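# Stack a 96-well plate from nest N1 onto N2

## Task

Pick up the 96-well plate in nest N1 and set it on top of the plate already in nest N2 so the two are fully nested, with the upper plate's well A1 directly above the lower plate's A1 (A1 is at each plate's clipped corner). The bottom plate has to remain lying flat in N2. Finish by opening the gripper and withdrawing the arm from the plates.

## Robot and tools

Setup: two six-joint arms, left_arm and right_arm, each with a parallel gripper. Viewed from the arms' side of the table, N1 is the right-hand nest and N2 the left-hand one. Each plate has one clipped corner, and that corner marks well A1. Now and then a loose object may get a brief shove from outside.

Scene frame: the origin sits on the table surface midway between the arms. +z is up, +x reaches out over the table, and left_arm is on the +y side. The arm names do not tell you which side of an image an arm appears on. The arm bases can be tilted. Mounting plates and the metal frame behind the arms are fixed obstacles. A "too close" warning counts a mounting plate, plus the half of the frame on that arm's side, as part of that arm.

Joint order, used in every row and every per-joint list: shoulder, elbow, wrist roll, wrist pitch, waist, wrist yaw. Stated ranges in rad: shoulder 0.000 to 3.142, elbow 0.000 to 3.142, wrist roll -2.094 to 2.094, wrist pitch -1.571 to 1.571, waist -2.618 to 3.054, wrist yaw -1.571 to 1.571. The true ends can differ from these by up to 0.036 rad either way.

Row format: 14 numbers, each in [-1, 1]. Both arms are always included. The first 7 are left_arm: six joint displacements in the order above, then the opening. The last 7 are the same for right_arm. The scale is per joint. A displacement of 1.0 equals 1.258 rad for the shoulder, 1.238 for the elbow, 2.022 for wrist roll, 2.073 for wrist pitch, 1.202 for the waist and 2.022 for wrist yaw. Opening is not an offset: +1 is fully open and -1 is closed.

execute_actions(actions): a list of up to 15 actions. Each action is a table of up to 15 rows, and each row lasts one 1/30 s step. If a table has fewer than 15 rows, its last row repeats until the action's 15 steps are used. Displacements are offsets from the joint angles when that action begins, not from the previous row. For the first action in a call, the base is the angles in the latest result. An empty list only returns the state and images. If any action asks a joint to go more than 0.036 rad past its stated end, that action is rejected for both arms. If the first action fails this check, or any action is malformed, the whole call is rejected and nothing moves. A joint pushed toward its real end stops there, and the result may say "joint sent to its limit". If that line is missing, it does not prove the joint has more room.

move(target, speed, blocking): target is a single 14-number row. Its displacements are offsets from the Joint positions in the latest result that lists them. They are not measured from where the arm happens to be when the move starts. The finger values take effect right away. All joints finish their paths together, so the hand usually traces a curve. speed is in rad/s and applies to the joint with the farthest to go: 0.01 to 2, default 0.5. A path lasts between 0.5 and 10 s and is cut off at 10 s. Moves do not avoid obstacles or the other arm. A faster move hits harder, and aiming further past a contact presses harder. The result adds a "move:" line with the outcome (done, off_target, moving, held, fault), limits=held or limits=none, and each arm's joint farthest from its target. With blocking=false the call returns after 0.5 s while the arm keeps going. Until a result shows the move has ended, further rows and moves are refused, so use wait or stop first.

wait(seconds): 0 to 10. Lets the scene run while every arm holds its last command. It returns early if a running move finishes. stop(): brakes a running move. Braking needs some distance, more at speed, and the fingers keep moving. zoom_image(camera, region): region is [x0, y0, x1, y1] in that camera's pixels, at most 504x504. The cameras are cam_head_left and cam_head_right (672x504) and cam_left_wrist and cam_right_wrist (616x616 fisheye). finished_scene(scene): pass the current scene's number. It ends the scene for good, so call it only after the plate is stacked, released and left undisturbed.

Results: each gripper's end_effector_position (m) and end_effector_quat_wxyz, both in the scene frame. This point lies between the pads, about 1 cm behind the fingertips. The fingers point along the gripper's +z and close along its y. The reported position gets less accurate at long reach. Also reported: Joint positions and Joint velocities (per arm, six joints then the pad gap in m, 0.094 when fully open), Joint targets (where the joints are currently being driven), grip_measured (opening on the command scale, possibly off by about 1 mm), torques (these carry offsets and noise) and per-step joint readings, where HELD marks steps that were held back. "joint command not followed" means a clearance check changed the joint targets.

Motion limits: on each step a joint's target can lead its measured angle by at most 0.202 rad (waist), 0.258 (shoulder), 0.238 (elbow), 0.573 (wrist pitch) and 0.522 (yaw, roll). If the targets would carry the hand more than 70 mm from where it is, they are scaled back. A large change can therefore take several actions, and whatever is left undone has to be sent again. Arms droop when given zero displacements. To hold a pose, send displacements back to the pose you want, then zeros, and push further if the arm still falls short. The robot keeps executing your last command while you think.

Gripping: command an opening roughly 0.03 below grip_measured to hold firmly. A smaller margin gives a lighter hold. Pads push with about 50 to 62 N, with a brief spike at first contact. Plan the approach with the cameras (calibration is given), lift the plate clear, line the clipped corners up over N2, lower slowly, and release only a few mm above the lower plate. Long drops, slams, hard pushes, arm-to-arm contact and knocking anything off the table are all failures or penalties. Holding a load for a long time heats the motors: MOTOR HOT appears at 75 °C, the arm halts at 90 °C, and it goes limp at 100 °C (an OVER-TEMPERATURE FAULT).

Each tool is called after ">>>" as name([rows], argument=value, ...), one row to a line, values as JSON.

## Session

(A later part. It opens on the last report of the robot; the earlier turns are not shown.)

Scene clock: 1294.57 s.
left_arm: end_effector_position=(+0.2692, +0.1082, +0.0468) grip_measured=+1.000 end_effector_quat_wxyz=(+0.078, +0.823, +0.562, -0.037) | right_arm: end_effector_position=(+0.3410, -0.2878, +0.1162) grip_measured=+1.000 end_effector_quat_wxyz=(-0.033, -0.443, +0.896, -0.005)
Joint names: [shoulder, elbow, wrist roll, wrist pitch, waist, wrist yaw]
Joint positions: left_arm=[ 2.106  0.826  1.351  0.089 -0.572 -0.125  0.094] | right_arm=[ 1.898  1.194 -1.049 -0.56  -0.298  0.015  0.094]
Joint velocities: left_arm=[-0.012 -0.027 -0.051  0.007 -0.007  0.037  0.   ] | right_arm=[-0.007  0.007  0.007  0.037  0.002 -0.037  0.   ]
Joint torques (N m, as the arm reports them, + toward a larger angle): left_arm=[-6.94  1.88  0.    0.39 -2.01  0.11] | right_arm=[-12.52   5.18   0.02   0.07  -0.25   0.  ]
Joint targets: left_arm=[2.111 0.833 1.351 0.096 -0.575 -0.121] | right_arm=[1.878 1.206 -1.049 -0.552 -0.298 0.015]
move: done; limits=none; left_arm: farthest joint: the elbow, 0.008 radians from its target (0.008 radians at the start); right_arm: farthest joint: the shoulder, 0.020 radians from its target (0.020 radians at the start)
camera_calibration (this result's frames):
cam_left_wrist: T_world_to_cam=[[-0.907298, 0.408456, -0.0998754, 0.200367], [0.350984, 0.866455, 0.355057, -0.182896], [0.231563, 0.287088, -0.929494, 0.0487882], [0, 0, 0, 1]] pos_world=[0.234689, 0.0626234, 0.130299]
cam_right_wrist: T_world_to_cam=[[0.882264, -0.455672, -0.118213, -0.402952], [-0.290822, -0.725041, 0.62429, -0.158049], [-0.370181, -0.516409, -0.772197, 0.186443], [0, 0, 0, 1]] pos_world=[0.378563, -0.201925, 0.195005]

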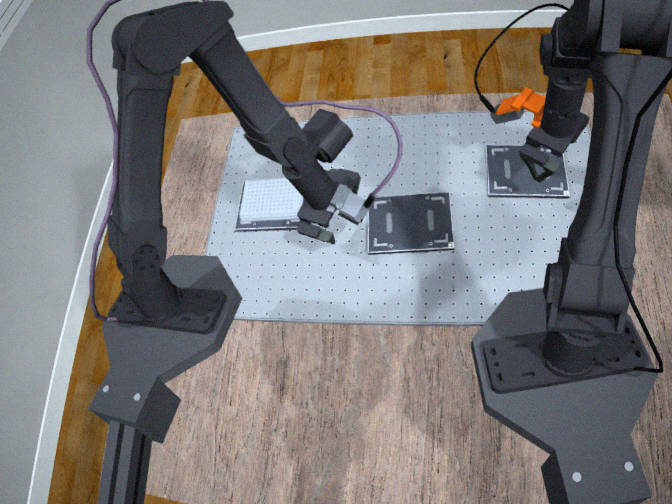

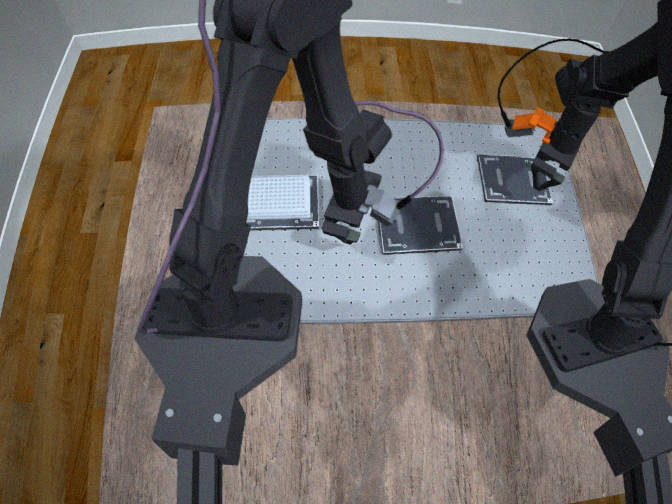

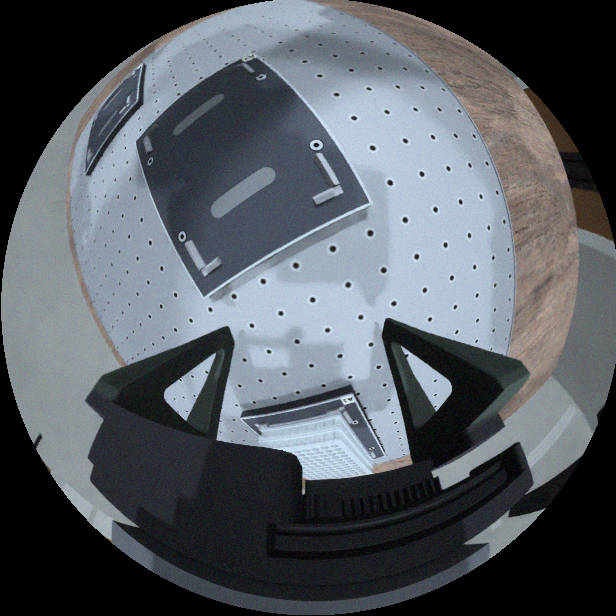

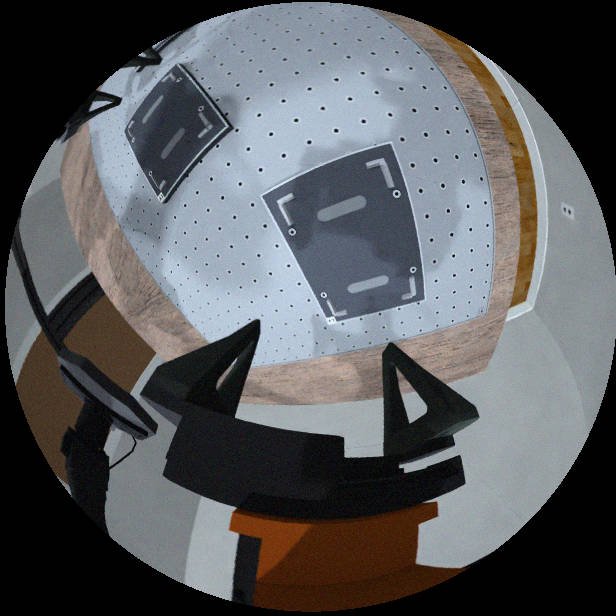

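>>> move(target=[-0.235, 0.006, 0, -0.135, 0.10, 0.008, 1, -0.016, 0.010, 0, 0.004, 0, 0, 1], speed=0.45)

Scene clock: 1415.97 s.
left_arm: end_effector_position=(+0.3067, +0.1549, +0.1081) grip_measured=+1.000 end_effector_quat_wxyz=(+0.066, +0.791, +0.608, -0.021) | right_arm: end_effector_position=(+0.3410, -0.2878, +0.1162) grip_measured=+1.000 end_effector_quat_wxyz=(-0.033, -0.443, +0.896, -0.005)
Joint names: [shoulder, elbow, wrist roll, wrist pitch, waist, wrist yaw]
Joint positions: left_arm=[ 1.828  0.826  1.351 -0.178 -0.454 -0.125  0.094] | right_arm=[ 1.898  1.194 -1.049 -0.56  -0.298  0.015  0.094]
Joint velocities: left_arm=[-0.007 -0.007  0.022 -0.037  0.002  0.022  0.   ] | right_arm=[-0.002  0.002 -0.081 -0.007 -0.017 -0.022  0.   ]
Joint torques (N m, as the arm reports them, + toward a larger angle): left_arm=[-8.09  2.95  0.    0.17 -1.3   0.2 ] | right_arm=[-12.5    5.18   0.01   0.07  -0.26   0.  ]
Joint targets: left_arm=[1.811 0.833 1.351 -0.191 -0.452 -0.109] | right_arm=[1.878 1.206 -1.049 -0.552 -0.298 0.015]
move: done; limits=none; left_arm: farthest joint: the shoulder, 0.018 radians from its target (0.296 radians at the start); right_arm: farthest joint: the shoulder, 0.020 radians from its target (0.020 radians at the start)
camera_calibration (this result's frames):
cam_left_wrist: T_world_to_cam=[[-0.94754, 0.306507, -0.0906749, 0.248611], [0.25012, 0.88763, 0.386722, -0.234015], [0.199019, 0.343755, -0.917728, 0.0836224], [0, 0, 0, 1]] pos_world=[0.277458, 0.102772, 0.189784]
cam_right_wrist: T_world_to_cam=[[0.882264, -0.455672, -0.118213, -0.402952], [-0.290822, -0.725041, 0.62429, -0.158049], [-0.370181, -0.516409, -0.772197, 0.186443], [0, 0, 0, 1]] pos_world=[0.378563, -0.201925, 0.195005]

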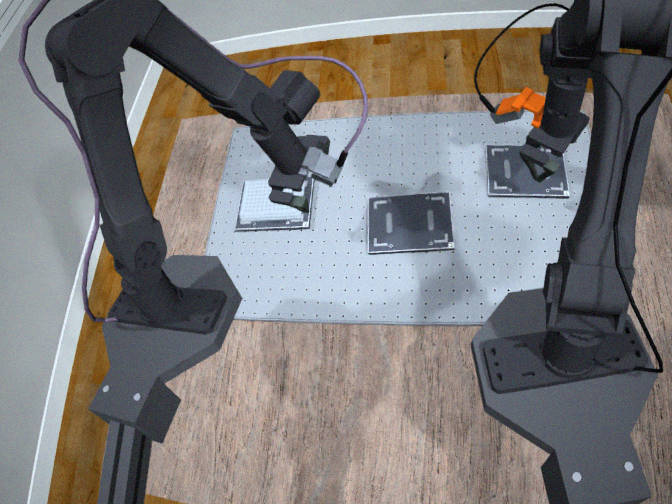

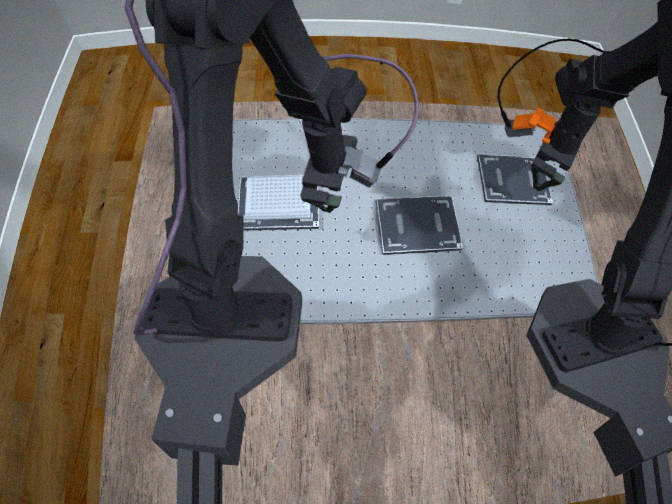

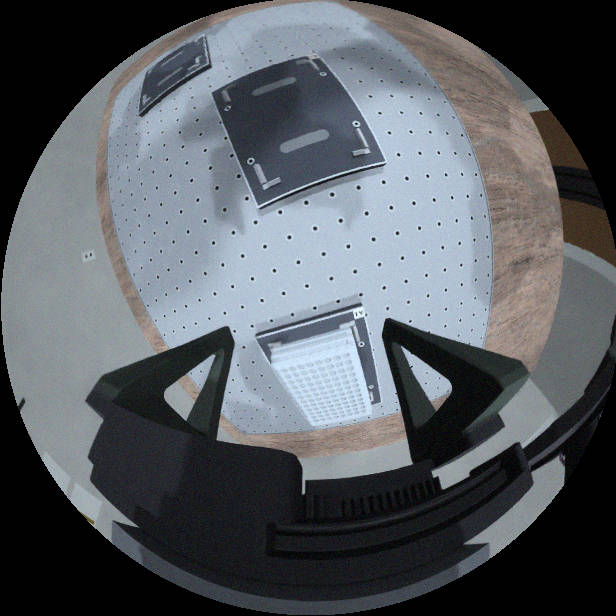

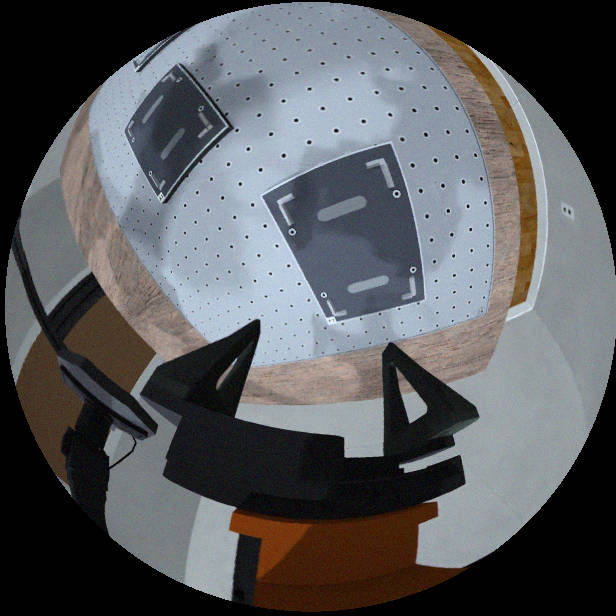

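>>> move(target=[-0.012, 0.006, 0, 0.002, 0.274, 0.0084, 1, -0.016, 0.010, 0, 0.004, 0, 0, 1], speed=0.45)

Scene clock: 1421.13 s.
left_arm: end_effector_position=(+0.3386, +0.2682, +0.0902) grip_measured=+1.000 end_effector_quat_wxyz=(+0.020, +0.690, +0.723, +0.016) | right_arm: end_effector_position=(+0.3410, -0.2878, +0.1162) grip_measured=+1.000 end_effector_quat_wxyz=(-0.033, -0.443, +0.896, -0.005)
Joint names: [shoulder, elbow, wrist roll, wrist pitch, waist, wrist yaw]
Joint positions: left_arm=[ 1.828  0.826  1.351 -0.179 -0.124 -0.121  0.094] | right_arm=[ 1.898  1.194 -1.049 -0.56  -0.298  0.015  0.094]
Joint velocities: left_arm=[ 0.002  0.007  0.007 -0.051 -0.012  0.007  0.   ] | right_arm=[-0.012 -0.007 -0.037  0.081  0.007 -0.051  0.   ]
Joint torques (N m, as the arm reports them, + toward a larger angle): left_arm=[-8.09  2.69  0.    0.27 -0.68  0.14] | right_arm=[-12.53   5.18   0.01   0.07  -0.25   0.  ]
Joint targets: left_arm=[1.813 0.833 1.351 -0.174 -0.125 -0.107] | right_arm=[1.878 1.206 -1.049 -0.552 -0.298 0.015]
move: done; limits=none; left_arm: farthest joint: the shoulder, 0.015 radians from its target (0.015 radians at the start); right_arm: farthest joint: the shoulder, 0.020 radians from its target (0.020 radians at the start)
camera_calibration (this result's frames):
cam_left_wrist: T_world_to_cam=[[-0.998404, 0.0116663, -0.055257, 0.335609], [-0.0165531, 0.875008, 0.483826, -0.250736], [0.0539948, 0.483969, -0.873418, 0.0294408], [0, 0, 0, 1]] pos_world=[0.329334, 0.201232, 0.165572]
cam_right_wrist: T_world_to_cam=[[0.882264, -0.455672, -0.118213, -0.402952], [-0.290822, -0.725041, 0.62429, -0.158049], [-0.370181, -0.516409, -0.772197, 0.186443], [0, 0, 0, 1]] pos_world=[0.378563, -0.201925, 0.195005]

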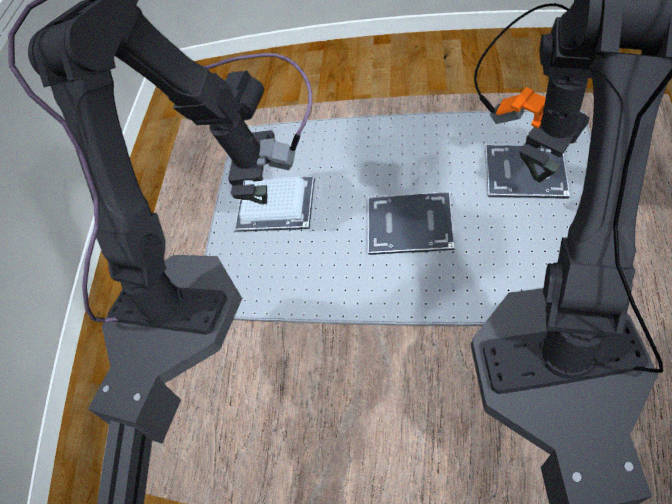

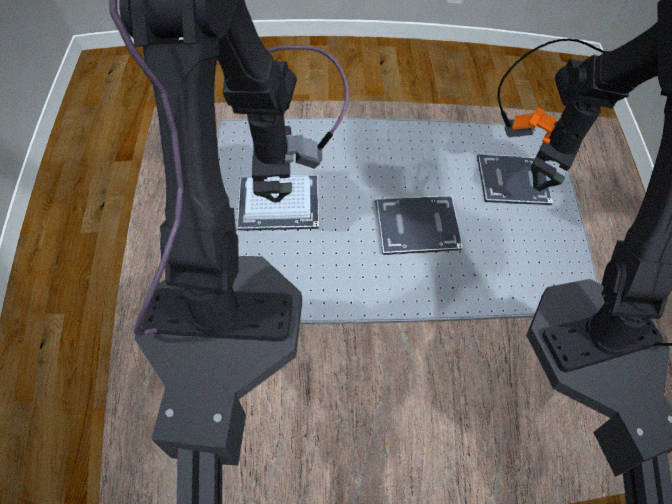

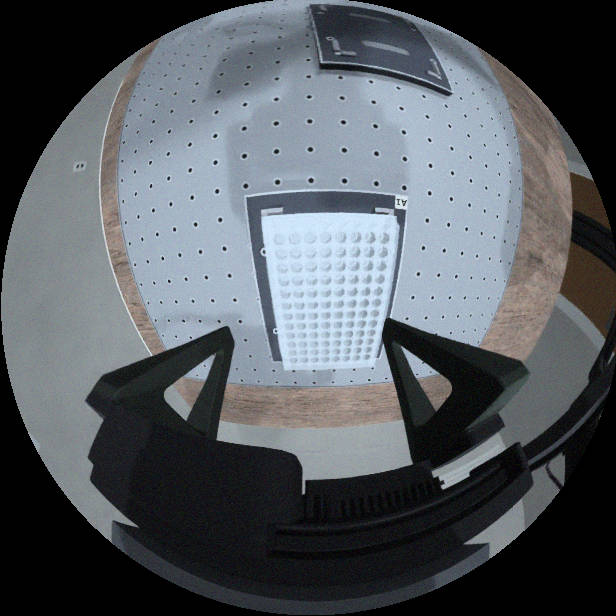

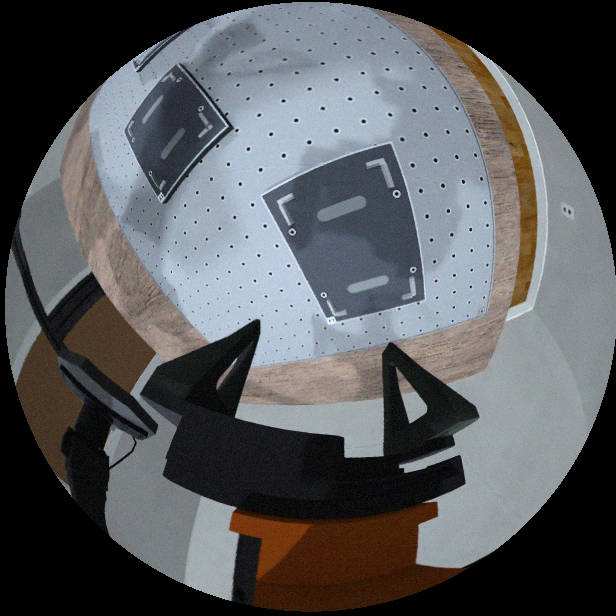

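>>> move(target=[0.047, 0.006, 0, 0.005, -0.0141, 0.009, 1, -0.016, 0.010, 0, 0.004, 0, 0, 1], speed=0.15)

Scene clock: 1428.30 s.
left_arm: end_effector_position=(+0.3255, +0.2666, +0.0764) grip_measured=+1.000 end_effector_quat_wxyz=(+0.001, +0.694, +0.720, +0.000) | right_arm: end_effector_position=(+0.3410, -0.2878, +0.1162) grip_measured=+1.000 end_effector_quat_wxyz=(-0.033, -0.443, +0.896, -0.005)
Joint names: [shoulder, elbow, wrist roll, wrist pitch, waist, wrist yaw]
Joint positions: left_arm=[ 1.88   0.826  1.351 -0.175 -0.129 -0.118  0.094] | right_arm=[ 1.898  1.194 -1.049 -0.56  -0.298  0.015  0.094]
Joint velocities: left_arm=[ 0.002 -0.012  0.051 -0.081 -0.017 -0.022  0.   ] | right_arm=[ 0.007 -0.007  0.022 -0.037 -0.002 -0.007  0.   ]
Joint torques (N m, as the arm reports them, + toward a larger angle): left_arm=[-6.59  2.4   0.    0.2  -1.62  0.13] | right_arm=[-12.51   5.18   0.01   0.06  -0.26   0.  ]
Joint targets: left_arm=[1.887 0.833 1.351 -0.168 -0.141 -0.103] | right_arm=[1.878 1.206 -1.049 -0.552 -0.298 0.015]
move: done; limits=none; left_arm: farthest joint: the wrist yaw, 0.015 radians from its target (0.019 radians at the start); right_arm: farthest joint: the shoulder, 0.020 radians from its target (0.020 radians at the start)
camera_calibration (this result's frames):
cam_left_wrist: T_world_to_cam=[[-0.999734, 0.021818, -0.00745585, 0.315875], [0.0154307, 0.873398, 0.486763, -0.253082], [0.0171321, 0.486518, -0.873502, 0.0302494], [0, 0, 0, 1]] pos_world=[0.319178, 0.199433, 0.151969]
cam_right_wrist: T_world_to_cam=[[0.882264, -0.455672, -0.118213, -0.402952], [-0.290822, -0.725041, 0.62429, -0.158049], [-0.370181, -0.516409, -0.772197, 0.186443], [0, 0, 0, 1]] pos_world=[0.378563, -0.201925, 0.195005]

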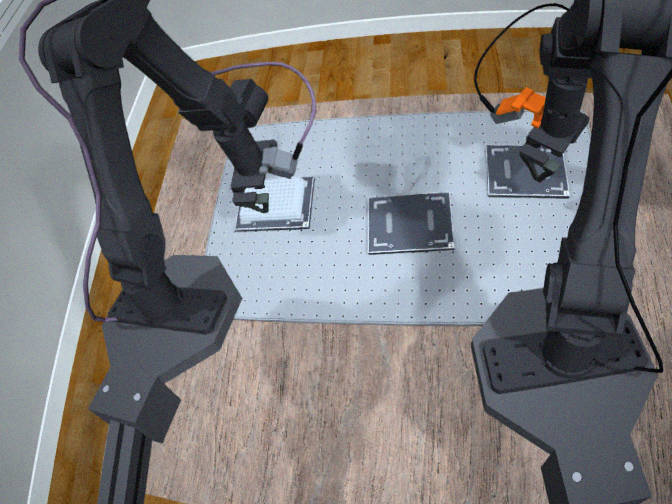

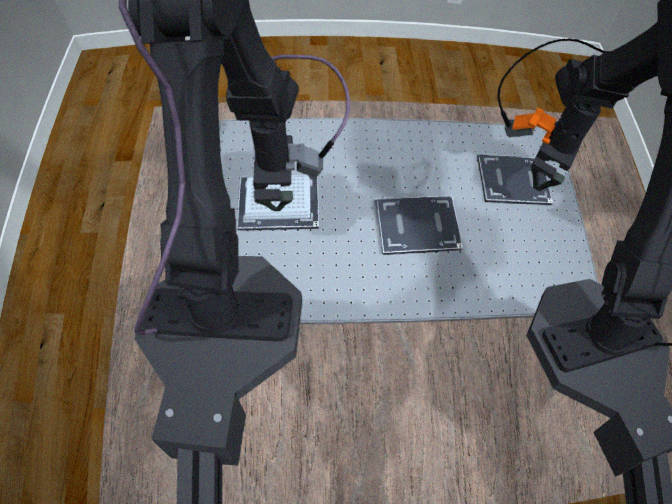

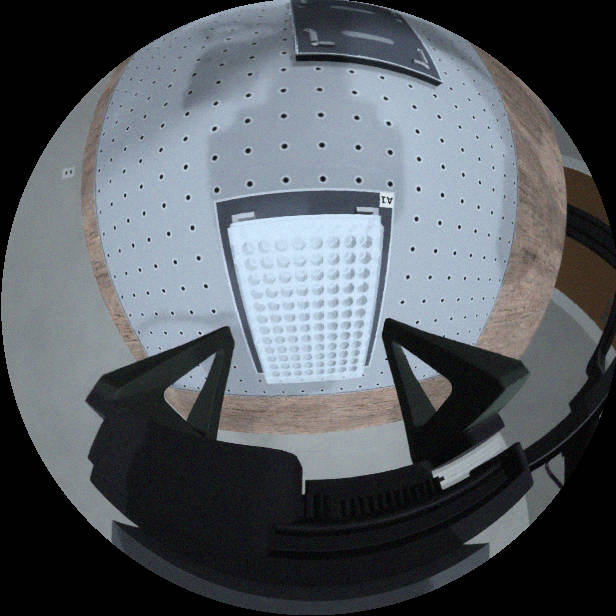

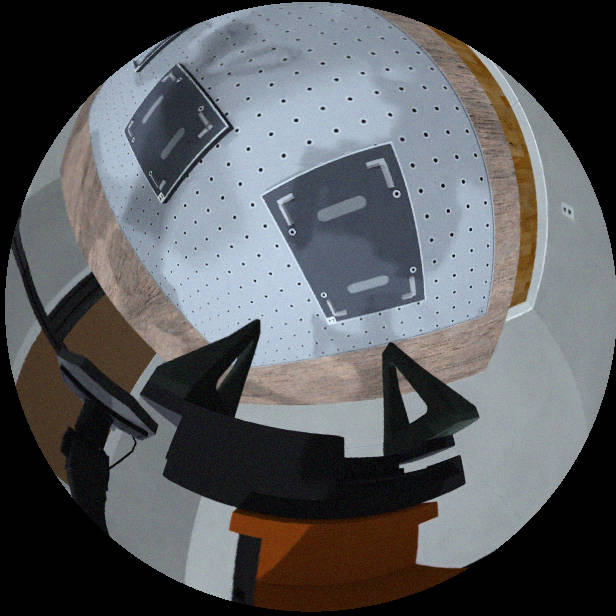

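>>> move(target=[0.0477, 0.006, 0, 0.0295, -0.008, 0.008, 1, -0.016, 0.010, 0, 0.004, 0, 0, 1], speed=0.12)

Scene clock: 1432.47 s.
left_arm: end_effector_position=(+0.3241, +0.2648, +0.0628) grip_measured=+1.000 end_effector_quat_wxyz=(+0.002, +0.694, +0.720, +0.000) | right_arm: end_effector_position=(+0.3410, -0.2878, +0.1162) grip_measured=+1.000 end_effector_quat_wxyz=(-0.033, -0.443, +0.896, -0.005)
Joint names: [shoulder, elbow, wrist roll, wrist pitch, waist, wrist yaw]
Joint positions: left_arm=[ 1.933  0.826  1.351 -0.121 -0.129 -0.116  0.094] | right_arm=[ 1.898  1.194 -1.049 -0.56  -0.298  0.015  0.094]
Joint velocities: left_arm=[-0.007  0.002 -0.037  0.095  0.002 -0.022  0.   ] | right_arm=[ 0.007 -0.007 -0.051 -0.007 -0.007 -0.007  0.   ]
Joint torques (N m, as the arm reports them, + toward a larger angle): left_arm=[-6.64  2.16  0.    0.16 -1.45  0.14] | right_arm=[-12.53   5.19   0.02   0.07  -0.26   0.  ]
Joint targets: left_arm=[1.940 0.833 1.351 -0.114 -0.138 -0.101] | right_arm=[1.878 1.206 -1.049 -0.552 -0.298 0.015]
move: done; limits=none; left_arm: farthest joint: the wrist yaw, 0.014 radians from its target (0.016 radians at the start); right_arm: farthest joint: the shoulder, 0.020 radians from its target (0.020 radians at the start)
camera_calibration (this result's frames):
cam_left_wrist: T_world_to_cam=[[-0.999729, 0.0216271, -0.00864509, 0.314551], [0.0147237, 0.874446, 0.4849, -0.244834], [0.0180466, 0.484641, -0.874527, 0.0194616], [0, 0, 0, 1]] pos_world=[0.317719, 0.197859, 0.138459]
cam_right_wrist: T_world_to_cam=[[0.882264, -0.455672, -0.118213, -0.402952], [-0.290822, -0.725041, 0.62429, -0.158049], [-0.370181, -0.516409, -0.772197, 0.186443], [0, 0, 0, 1]] pos_world=[0.378563, -0.201925, 0.195005]

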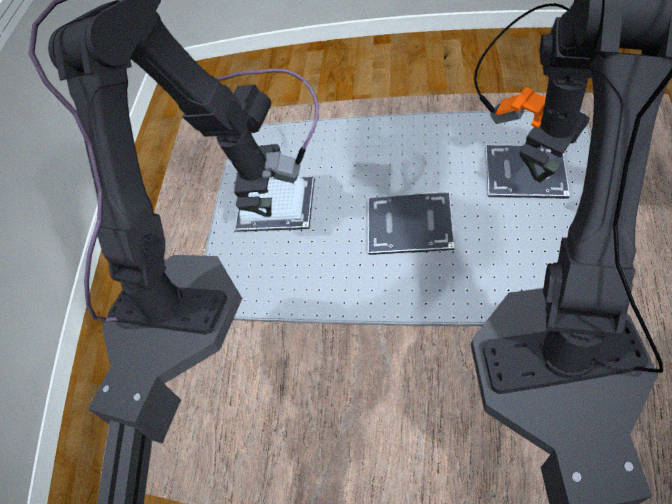

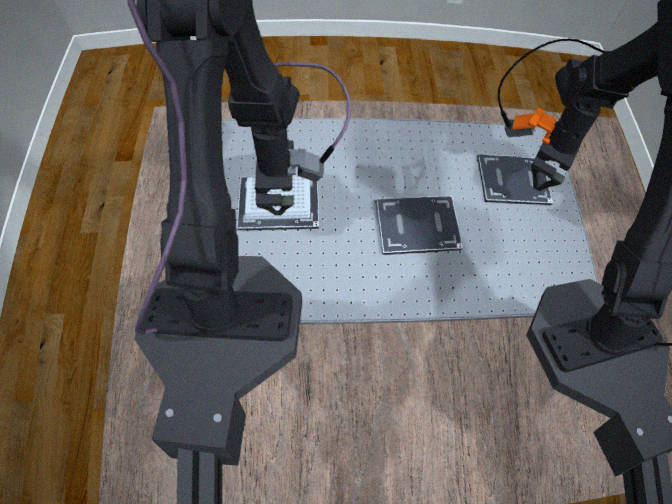

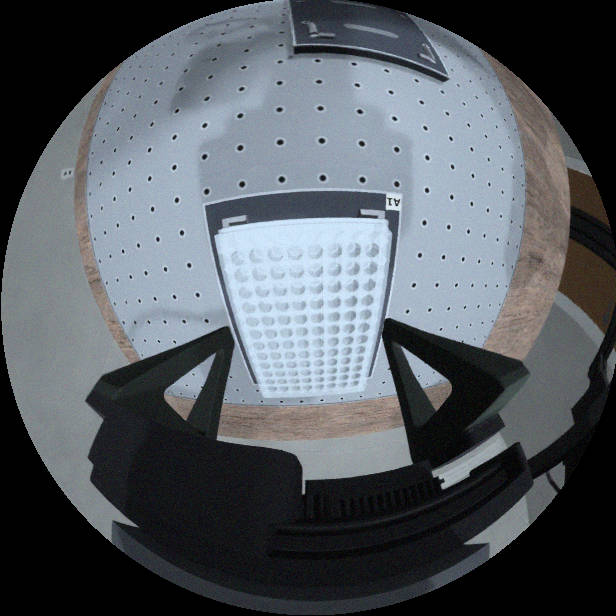

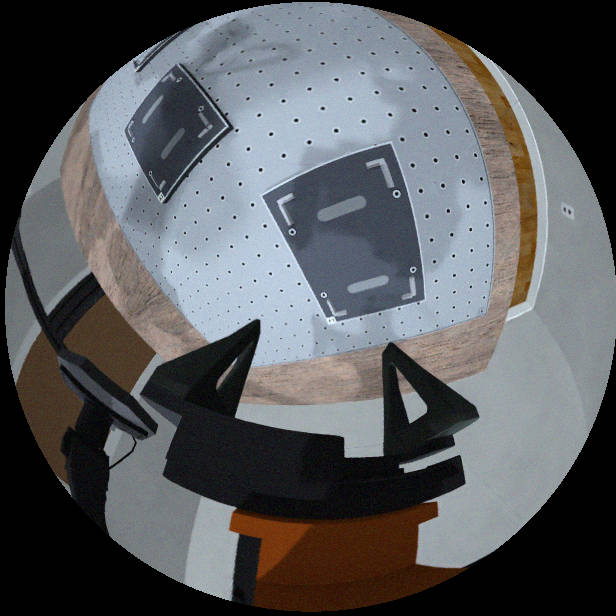

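>>> execute_actions([
  [[0.002,0.006,0,0.002,-0.002,0.002,0.65,-0.016,0.010,0,0.004,0,0,1]],
])

Scene clock: 1436.63 s.
left_arm: end_effector_position=(+0.3236, +0.2649, +0.0628) grip_measured=+0.682 end_effector_quat_wxyz=(+0.001, +0.694, +0.720, -0.001) | right_arm: end_effector_position=(+0.3410, -0.2878, +0.1162) grip_measured=+1.000 end_effector_quat_wxyz=(-0.033, -0.443, +0.896, -0.005)
Joint names: [shoulder, elbow, wrist roll, wrist pitch, waist, wrist yaw]
Joint positions: left_arm=[ 1.933  0.826  1.351 -0.123 -0.129 -0.115  0.079] | right_arm=[ 1.898  1.194 -1.049 -0.56  -0.298  0.015  0.094]
Joint velocities: left_arm=[ 0.007 -0.012 -0.081  0.007 -0.007  0.051  0.   ] | right_arm=[ 0.002 -0.007  0.007 -0.007  0.002  0.066  0.   ]
Joint torques (N m, as the arm reports them, + toward a larger angle): left_arm=[-6.98  2.16  0.    0.21 -0.98  0.05] | right_arm=[-12.54   5.18   0.     0.07  -0.24   0.  ]
Joint targets: left_arm=[1.935 0.833 1.351 -0.117 -0.131 -0.112] | right_arm=[1.878 1.206 -1.049 -0.552 -0.298 0.015]
Step readings (joint positions):
0: left_arm=[1.933 0.826 1.351 -0.120 -0.129 -0.116] | right_arm=[1.898 1.194 -1.049 -0.560 -0.298 0.015]
1: left_arm=[1.933 0.826 1.351 -0.120 -0.129 -0.116] | right_arm=[1.898 1.194 -1.049 -0.560 -0.298 0.015]
2: left_arm=[1.933 0.826 1.351 -0.123 -0.129 -0.115] | right_arm=[1.898 1.194 -1.049 -0.560 -0.298 0.015]
4: left_arm=[1.933 0.826 1.351 -0.123 -0.129 -0.115] | right_arm=[1.898 1.194 -1.049 -0.560 -0.298 0.015]
8: left_arm=[1.933 0.826 1.351 -0.123 -0.129 -0.115] | right_arm=[1.898 1.194 -1.049 -0.560 -0.298 0.015]
15: Joint positions above
camera_calibration (this result's frames):
cam_left_wrist: T_world_to_cam=[[-0.99974, 0.0218979, -0.00634058, 0.313768], [0.0160777, 0.874423, 0.484899, -0.245289], [0.0161626, 0.484671, -0.874547, 0.0200565], [0, 0, 0, 1]] pos_world=[0.317306, 0.197894, 0.13847]
cam_right_wrist: T_world_to_cam=[[0.882264, -0.455672, -0.118213, -0.402952], [-0.290822, -0.725041, 0.62429, -0.158049], [-0.370181, -0.516409, -0.772197, 0.186443], [0, 0, 0, 1]] pos_world=[0.378563, -0.201925, 0.195005]

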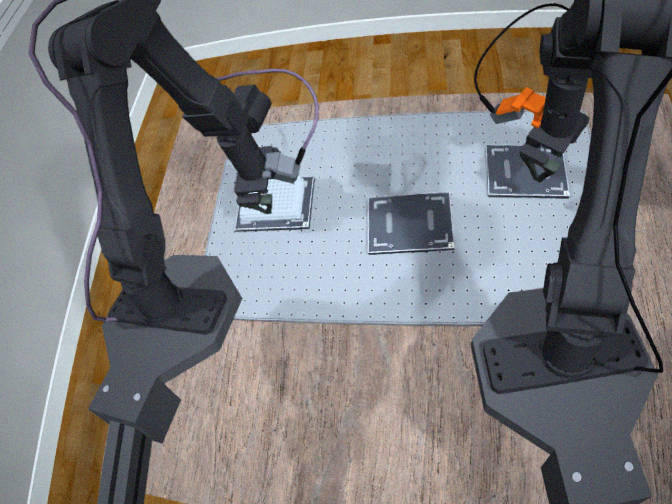

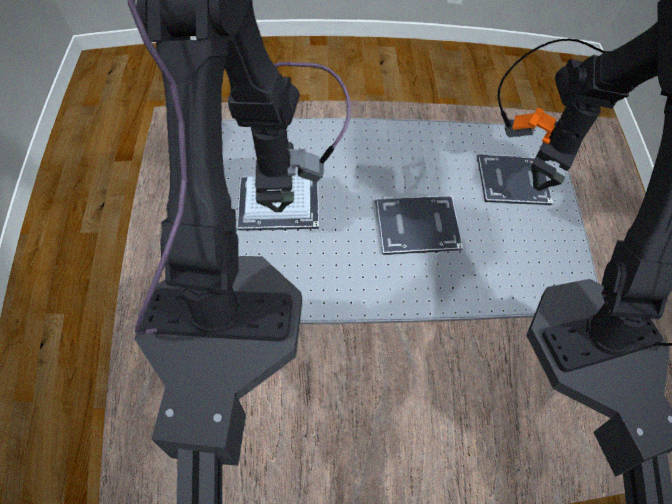

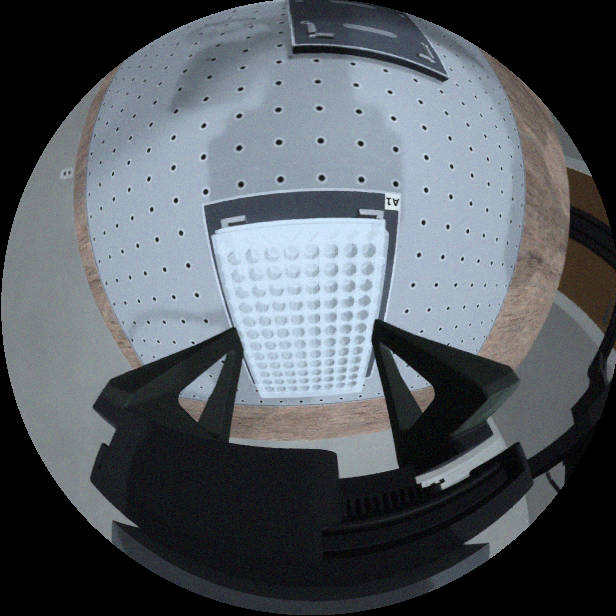

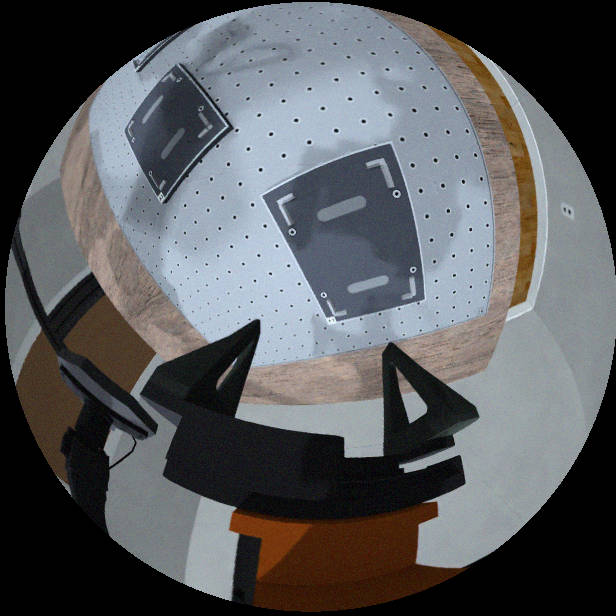

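>>> execute_actions([
  [[0.002,0.006,0,0.002,-0.0183,0.0015,0.65,-0.016,0.010,0,0.004,0,0,1],[0.002,0.006,0,0.002,-0.0183,0.0015,0.65,-0.016,0.010,0,0.004,0,0,1],[0.002,0.006,0,0.002,-0.002,0.0015,0.65,-0.016,0.010,0,0.004,0,0,1]],
  [[0.002,0.006,0,0.002,-0.0213,0.003,0.65,-0.016,0.010,0,0.004,0,0,1],[0.002,0.006,0,0.002,-0.0213,0.003,0.65,-0.016,0.010,0,0.004,0,0,1],[0.002,0.006,0,0.002,-0.005,0.003,0.65,-0.016,0.010,0,0.004,0,0,1]],
])

Scene clock: 1444.17 s.
left_arm: end_effector_position=(+0.3235, +0.2637, +0.0630) grip_measured=+0.682 end_effector_quat_wxyz=(+0.000, +0.696, +0.718, +0.002) | right_arm: end_effector_position=(+0.3410, -0.2878, +0.1162) grip_measured=+1.000 end_effector_quat_wxyz=(-0.033, -0.443, +0.896, -0.005)
Joint names: [shoulder, elbow, wrist roll, wrist pitch, waist, wrist yaw]
Joint positions: left_arm=[ 1.933  0.826  1.351 -0.123 -0.135 -0.122  0.079] | right_arm=[ 1.898  1.194 -1.049 -0.56  -0.298  0.015  0.094]
Joint velocities: left_arm=[ 0.017 -0.012  0.007  0.037  0.012 -0.022  0.   ] | right_arm=[-0.007 -0.017  0.007 -0.051  0.007 -0.095  0.   ]
Joint torques (N m, as the arm reports them, + toward a larger angle): left_arm=[-6.98  2.17  0.    0.18 -0.99  0.11] | right_arm=[-12.52   5.17   0.01   0.07  -0.23   0.  ]
Joint targets: left_arm=[1.935 0.833 1.351 -0.119 -0.137 -0.111] | right_arm=[1.878 1.206 -1.049 -0.552 -0.298 0.015]
Step readings (joint positions; steps 1 to 15: 1st action; 16 to 30: 2nd action):
0: left_arm=[1.933 0.826 1.351 -0.123 -0.129 -0.115] | right_arm=[1.898 1.194 -1.049 -0.560 -0.298 0.015]
1: left_arm=[1.933 0.826 1.351 -0.123 -0.129 -0.116] | right_arm=[1.898 1.194 -1.049 -0.560 -0.298 0.015]
2: left_arm=[1.933 0.826 1.351 -0.123 -0.131 -0.116] | right_arm=[1.898 1.194 -1.049 -0.560 -0.298 0.015]
4: left_arm=[1.933 0.826 1.351 -0.123 -0.132 -0.117] | right_arm=[1.898 1.194 -1.049 -0.560 -0.298 0.015]
8: left_arm=[1.933 0.826 1.351 -0.123 -0.132 -0.117] | right_arm=[1.898 1.194 -1.049 -0.560 -0.298 0.015]
15: left_arm=[1.933 0.826 1.351 -0.123 -0.132 -0.117] | right_arm=[1.898 1.194 -1.049 -0.560 -0.298 0.015]
16: left_arm=[1.933 0.826 1.351 -0.123 -0.133 -0.117] | right_arm=[1.898 1.194 -1.049 -0.560 -0.298 0.015]
17: left_arm=[1.933 0.826 1.351 -0.123 -0.135 -0.120] | right_arm=[1.898 1.194 -1.049 -0.560 -0.298 0.015]
19: left_arm=[1.933 0.826 1.351 -0.123 -0.135 -0.122] | right_arm=[1.898 1.194 -1.049 -0.560 -0.298 0.015]
23: left_arm=[1.933 0.826 1.351 -0.123 -0.135 -0.122] | right_arm=[1.898 1.194 -1.049 -0.560 -0.298 0.015]
30: Joint positions above
camera_calibration (this result's frames):
cam_left_wrist: T_world_to_cam=[[-0.999567, 0.0283454, -0.00789753, 0.312062], [0.0208637, 0.871996, 0.489067, -0.245554], [0.0207494, 0.488691, -0.87221, 0.0181455], [0, 0, 0, 1]] pos_world=[0.316674, 0.196409, 0.138384]
cam_right_wrist: T_world_to_cam=[[0.882264, -0.455672, -0.118213, -0.402952], [-0.290822, -0.725041, 0.62429, -0.158049], [-0.370181, -0.516409, -0.772197, 0.186443], [0, 0, 0, 1]] pos_world=[0.378563, -0.201925, 0.195005]

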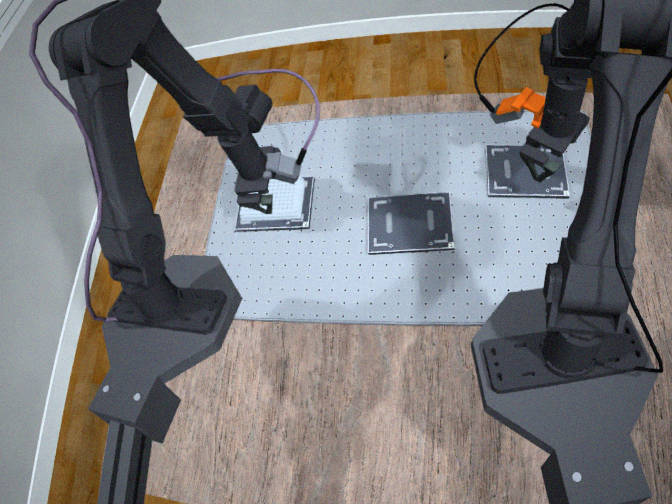

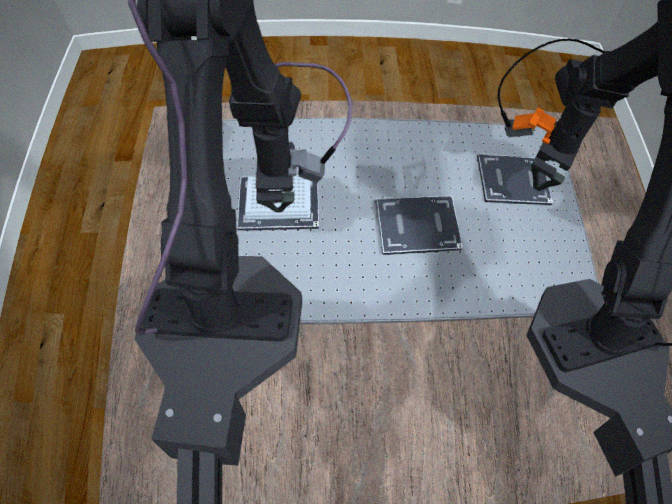

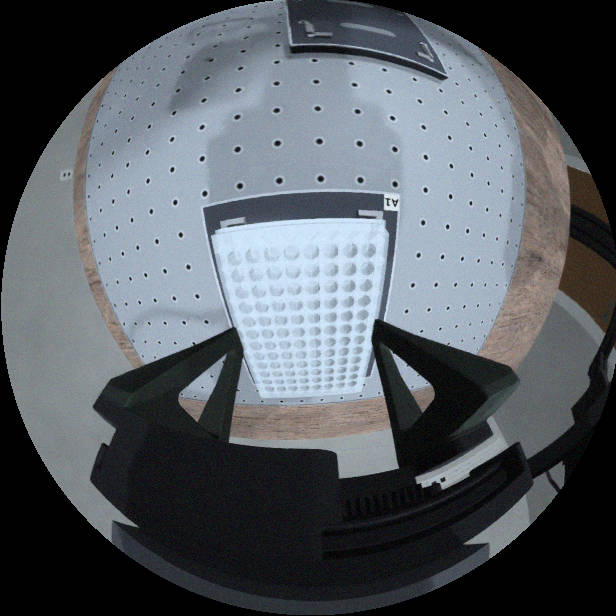

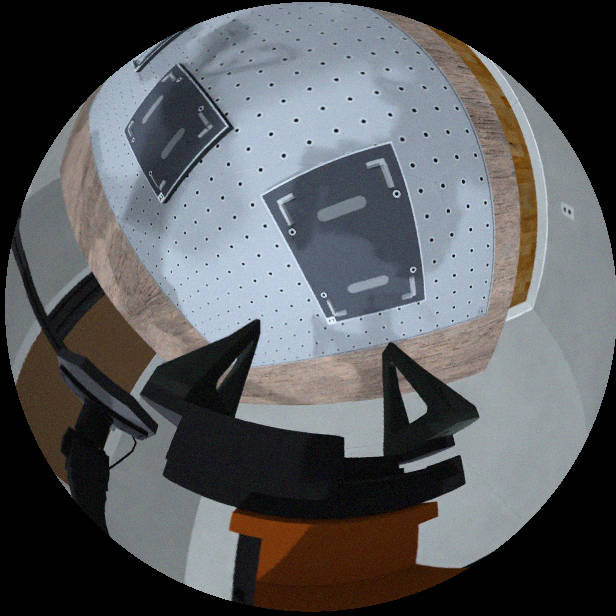

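>>> execute_actions([
  [[0.002,0.006,0,0.002,0.0183,0.004,0.65,-0.016,0.010,0,0.004,0,0,1],[0.002,0.006,0,0.002,0.0183,0.004,0.65,-0.016,0.010,0,0.004,0,0,1],[0.002,0.006,0,0.002,0.002,0.004,0.65,-0.016,0.010,0,0.004,0,0,1],[0.002,0.006,0,0.002,0.002,0.004,0.65,-0.016,0.010,0,0.004,0,0,1],[0.002,0.006,0,0.002,0.002,0.004,0.65,-0.016,0.010,0,0.004,0,0,1],[0.008,0.006,0,0.002,0.002,0.004,0.65,-0.016,0.010,0,0.004,0,0,1],[0.012,0.006,0,0.002,0.002,0.004,0.65,-0.016,0.010,0,0.004,0,0,1],[0.016,0.006,0,0.002,0.002,0.004,0.65,-0.016,0.010,0,0.004,0,0,1]],
])

Scene clock: 1455.43 s.
left_arm: end_effector_position=(+0.3235, +0.2660, +0.0625) grip_measured=+0.682 end_effector_quat_wxyz=(-0.001, +0.694, +0.720, +0.002) | right_arm: end_effector_position=(+0.3410, -0.2878, +0.1162) grip_measured=+1.000 end_effector_quat_wxyz=(-0.033, -0.443, +0.896, -0.005)
Joint names: [shoulder, elbow, wrist roll, wrist pitch, waist, wrist yaw]
Joint positions: left_arm=[ 1.934  0.826  1.351 -0.123 -0.129 -0.122  0.079] | right_arm=[ 1.898  1.194 -1.049 -0.56  -0.298  0.015  0.094]
Joint velocities: left_arm=[ 0.012 -0.007 -0.081 -0.037 -0.002  0.022 -0.   ] | right_arm=[ 0.002 -0.017 -0.022 -0.007 -0.012  0.007  0.   ]
Joint torques (N m, as the arm reports them, + toward a larger angle): left_arm=[-5.87  2.17  0.    0.18 -1.13  0.07] | right_arm=[-12.51   5.17   0.01   0.06  -0.26   0.  ]
Joint targets: left_arm=[1.953 0.833 1.351 -0.119 -0.133 -0.115] | right_arm=[1.878 1.206 -1.049 -0.552 -0.298 0.015]
Step readings (joint positions):
0: left_arm=[1.933 0.826 1.351 -0.123 -0.135 -0.122] | right_arm=[1.898 1.194 -1.049 -0.560 -0.298 0.015]
1: left_arm=[1.933 0.826 1.351 -0.123 -0.134 -0.122] | right_arm=[1.898 1.194 -1.049 -0.560 -0.298 0.015]
2: left_arm=[1.933 0.826 1.351 -0.123 -0.131 -0.122] | right_arm=[1.898 1.194 -1.049 -0.560 -0.298 0.015]
4: left_arm=[1.933 0.826 1.351 -0.123 -0.129 -0.122] | right_arm=[1.898 1.194 -1.049 -0.560 -0.298 0.015]
8: left_arm=[1.934 0.826 1.351 -0.123 -0.129 -0.122] | right_arm=[1.898 1.194 -1.049 -0.560 -0.298 0.015]
15: Joint positions above
camera_calibration (this result's frames):
cam_left_wrist: T_world_to_cam=[[-0.999737, 0.022067, -0.0062601, 0.313577], [0.0161577, 0.871209, 0.490646, -0.245689], [0.0162809, 0.490416, -0.871337, 0.01747], [0, 0, 0, 1]] pos_world=[0.31718, 0.198559, 0.137732]
cam_right_wrist: T_world_to_cam=[[0.882264, -0.455672, -0.118213, -0.402952], [-0.290822, -0.725041, 0.62429, -0.158049], [-0.370181, -0.516409, -0.772197, 0.186443], [0, 0, 0, 1]] pos_world=[0.378563, -0.201925, 0.195005]

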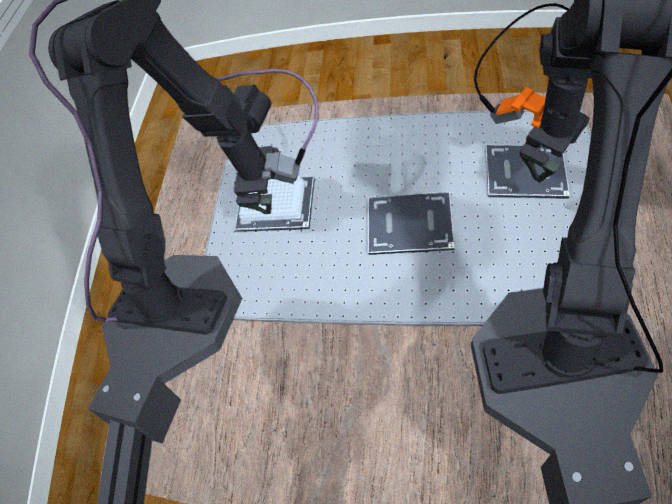

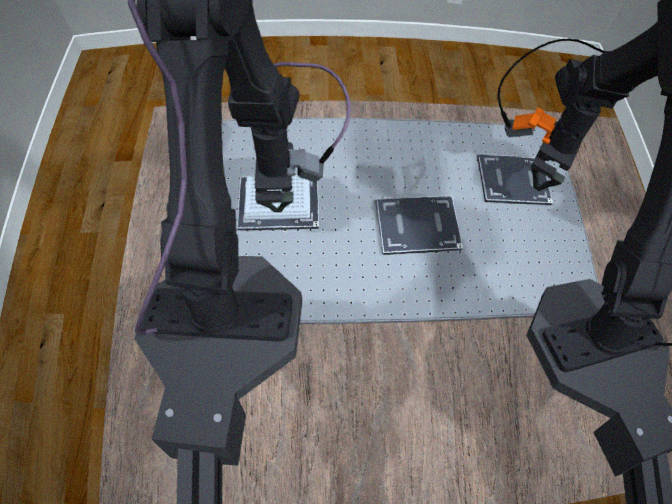

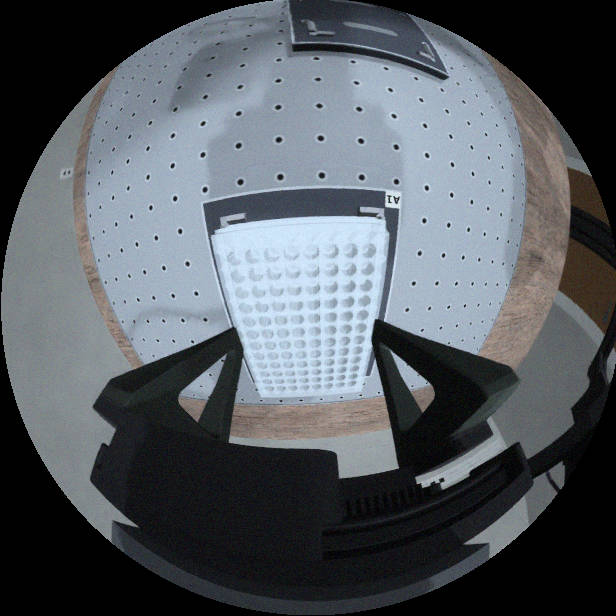

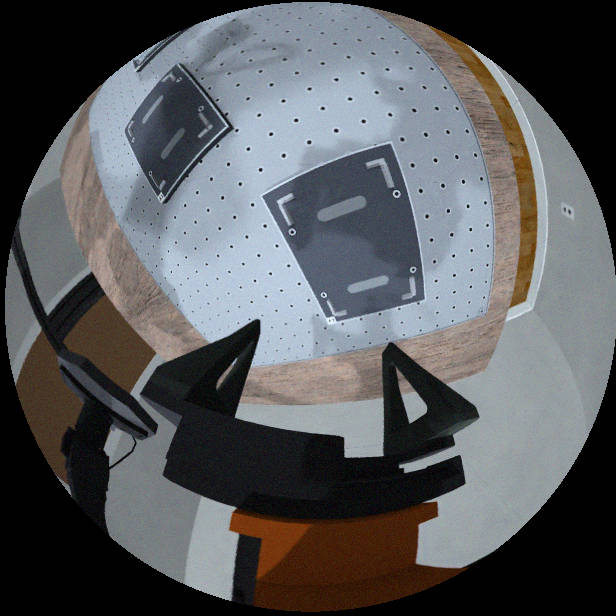

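>>> zoom_image(camera="cam_left_wrist", region=[200, 195, 270, 265])

>>> zoom_image(camera="cam_left_wrist", region=[340, 190, 410, 260])

Region (200, 195, 270, 265) of cam_left_wrist's 616x616 image, scaled by 7.200, with more detail than that image has.

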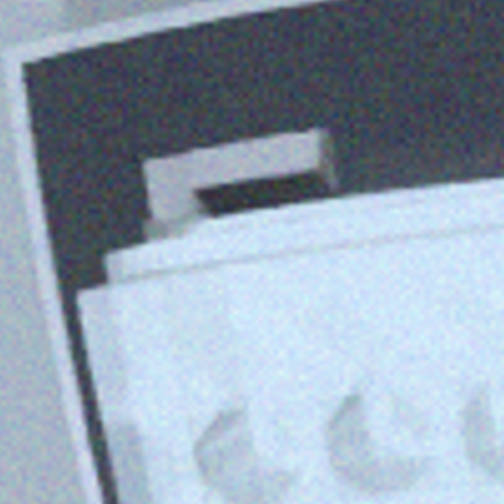

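Region (340, 190, 410, 260) of cam_left_wrist's 616x616 image, scaled by 7.200, with more detail than that image has.

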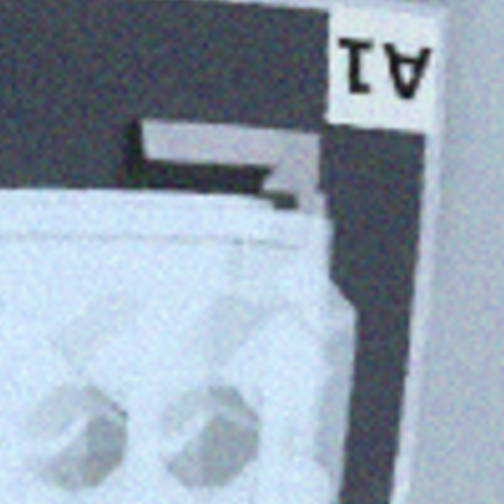

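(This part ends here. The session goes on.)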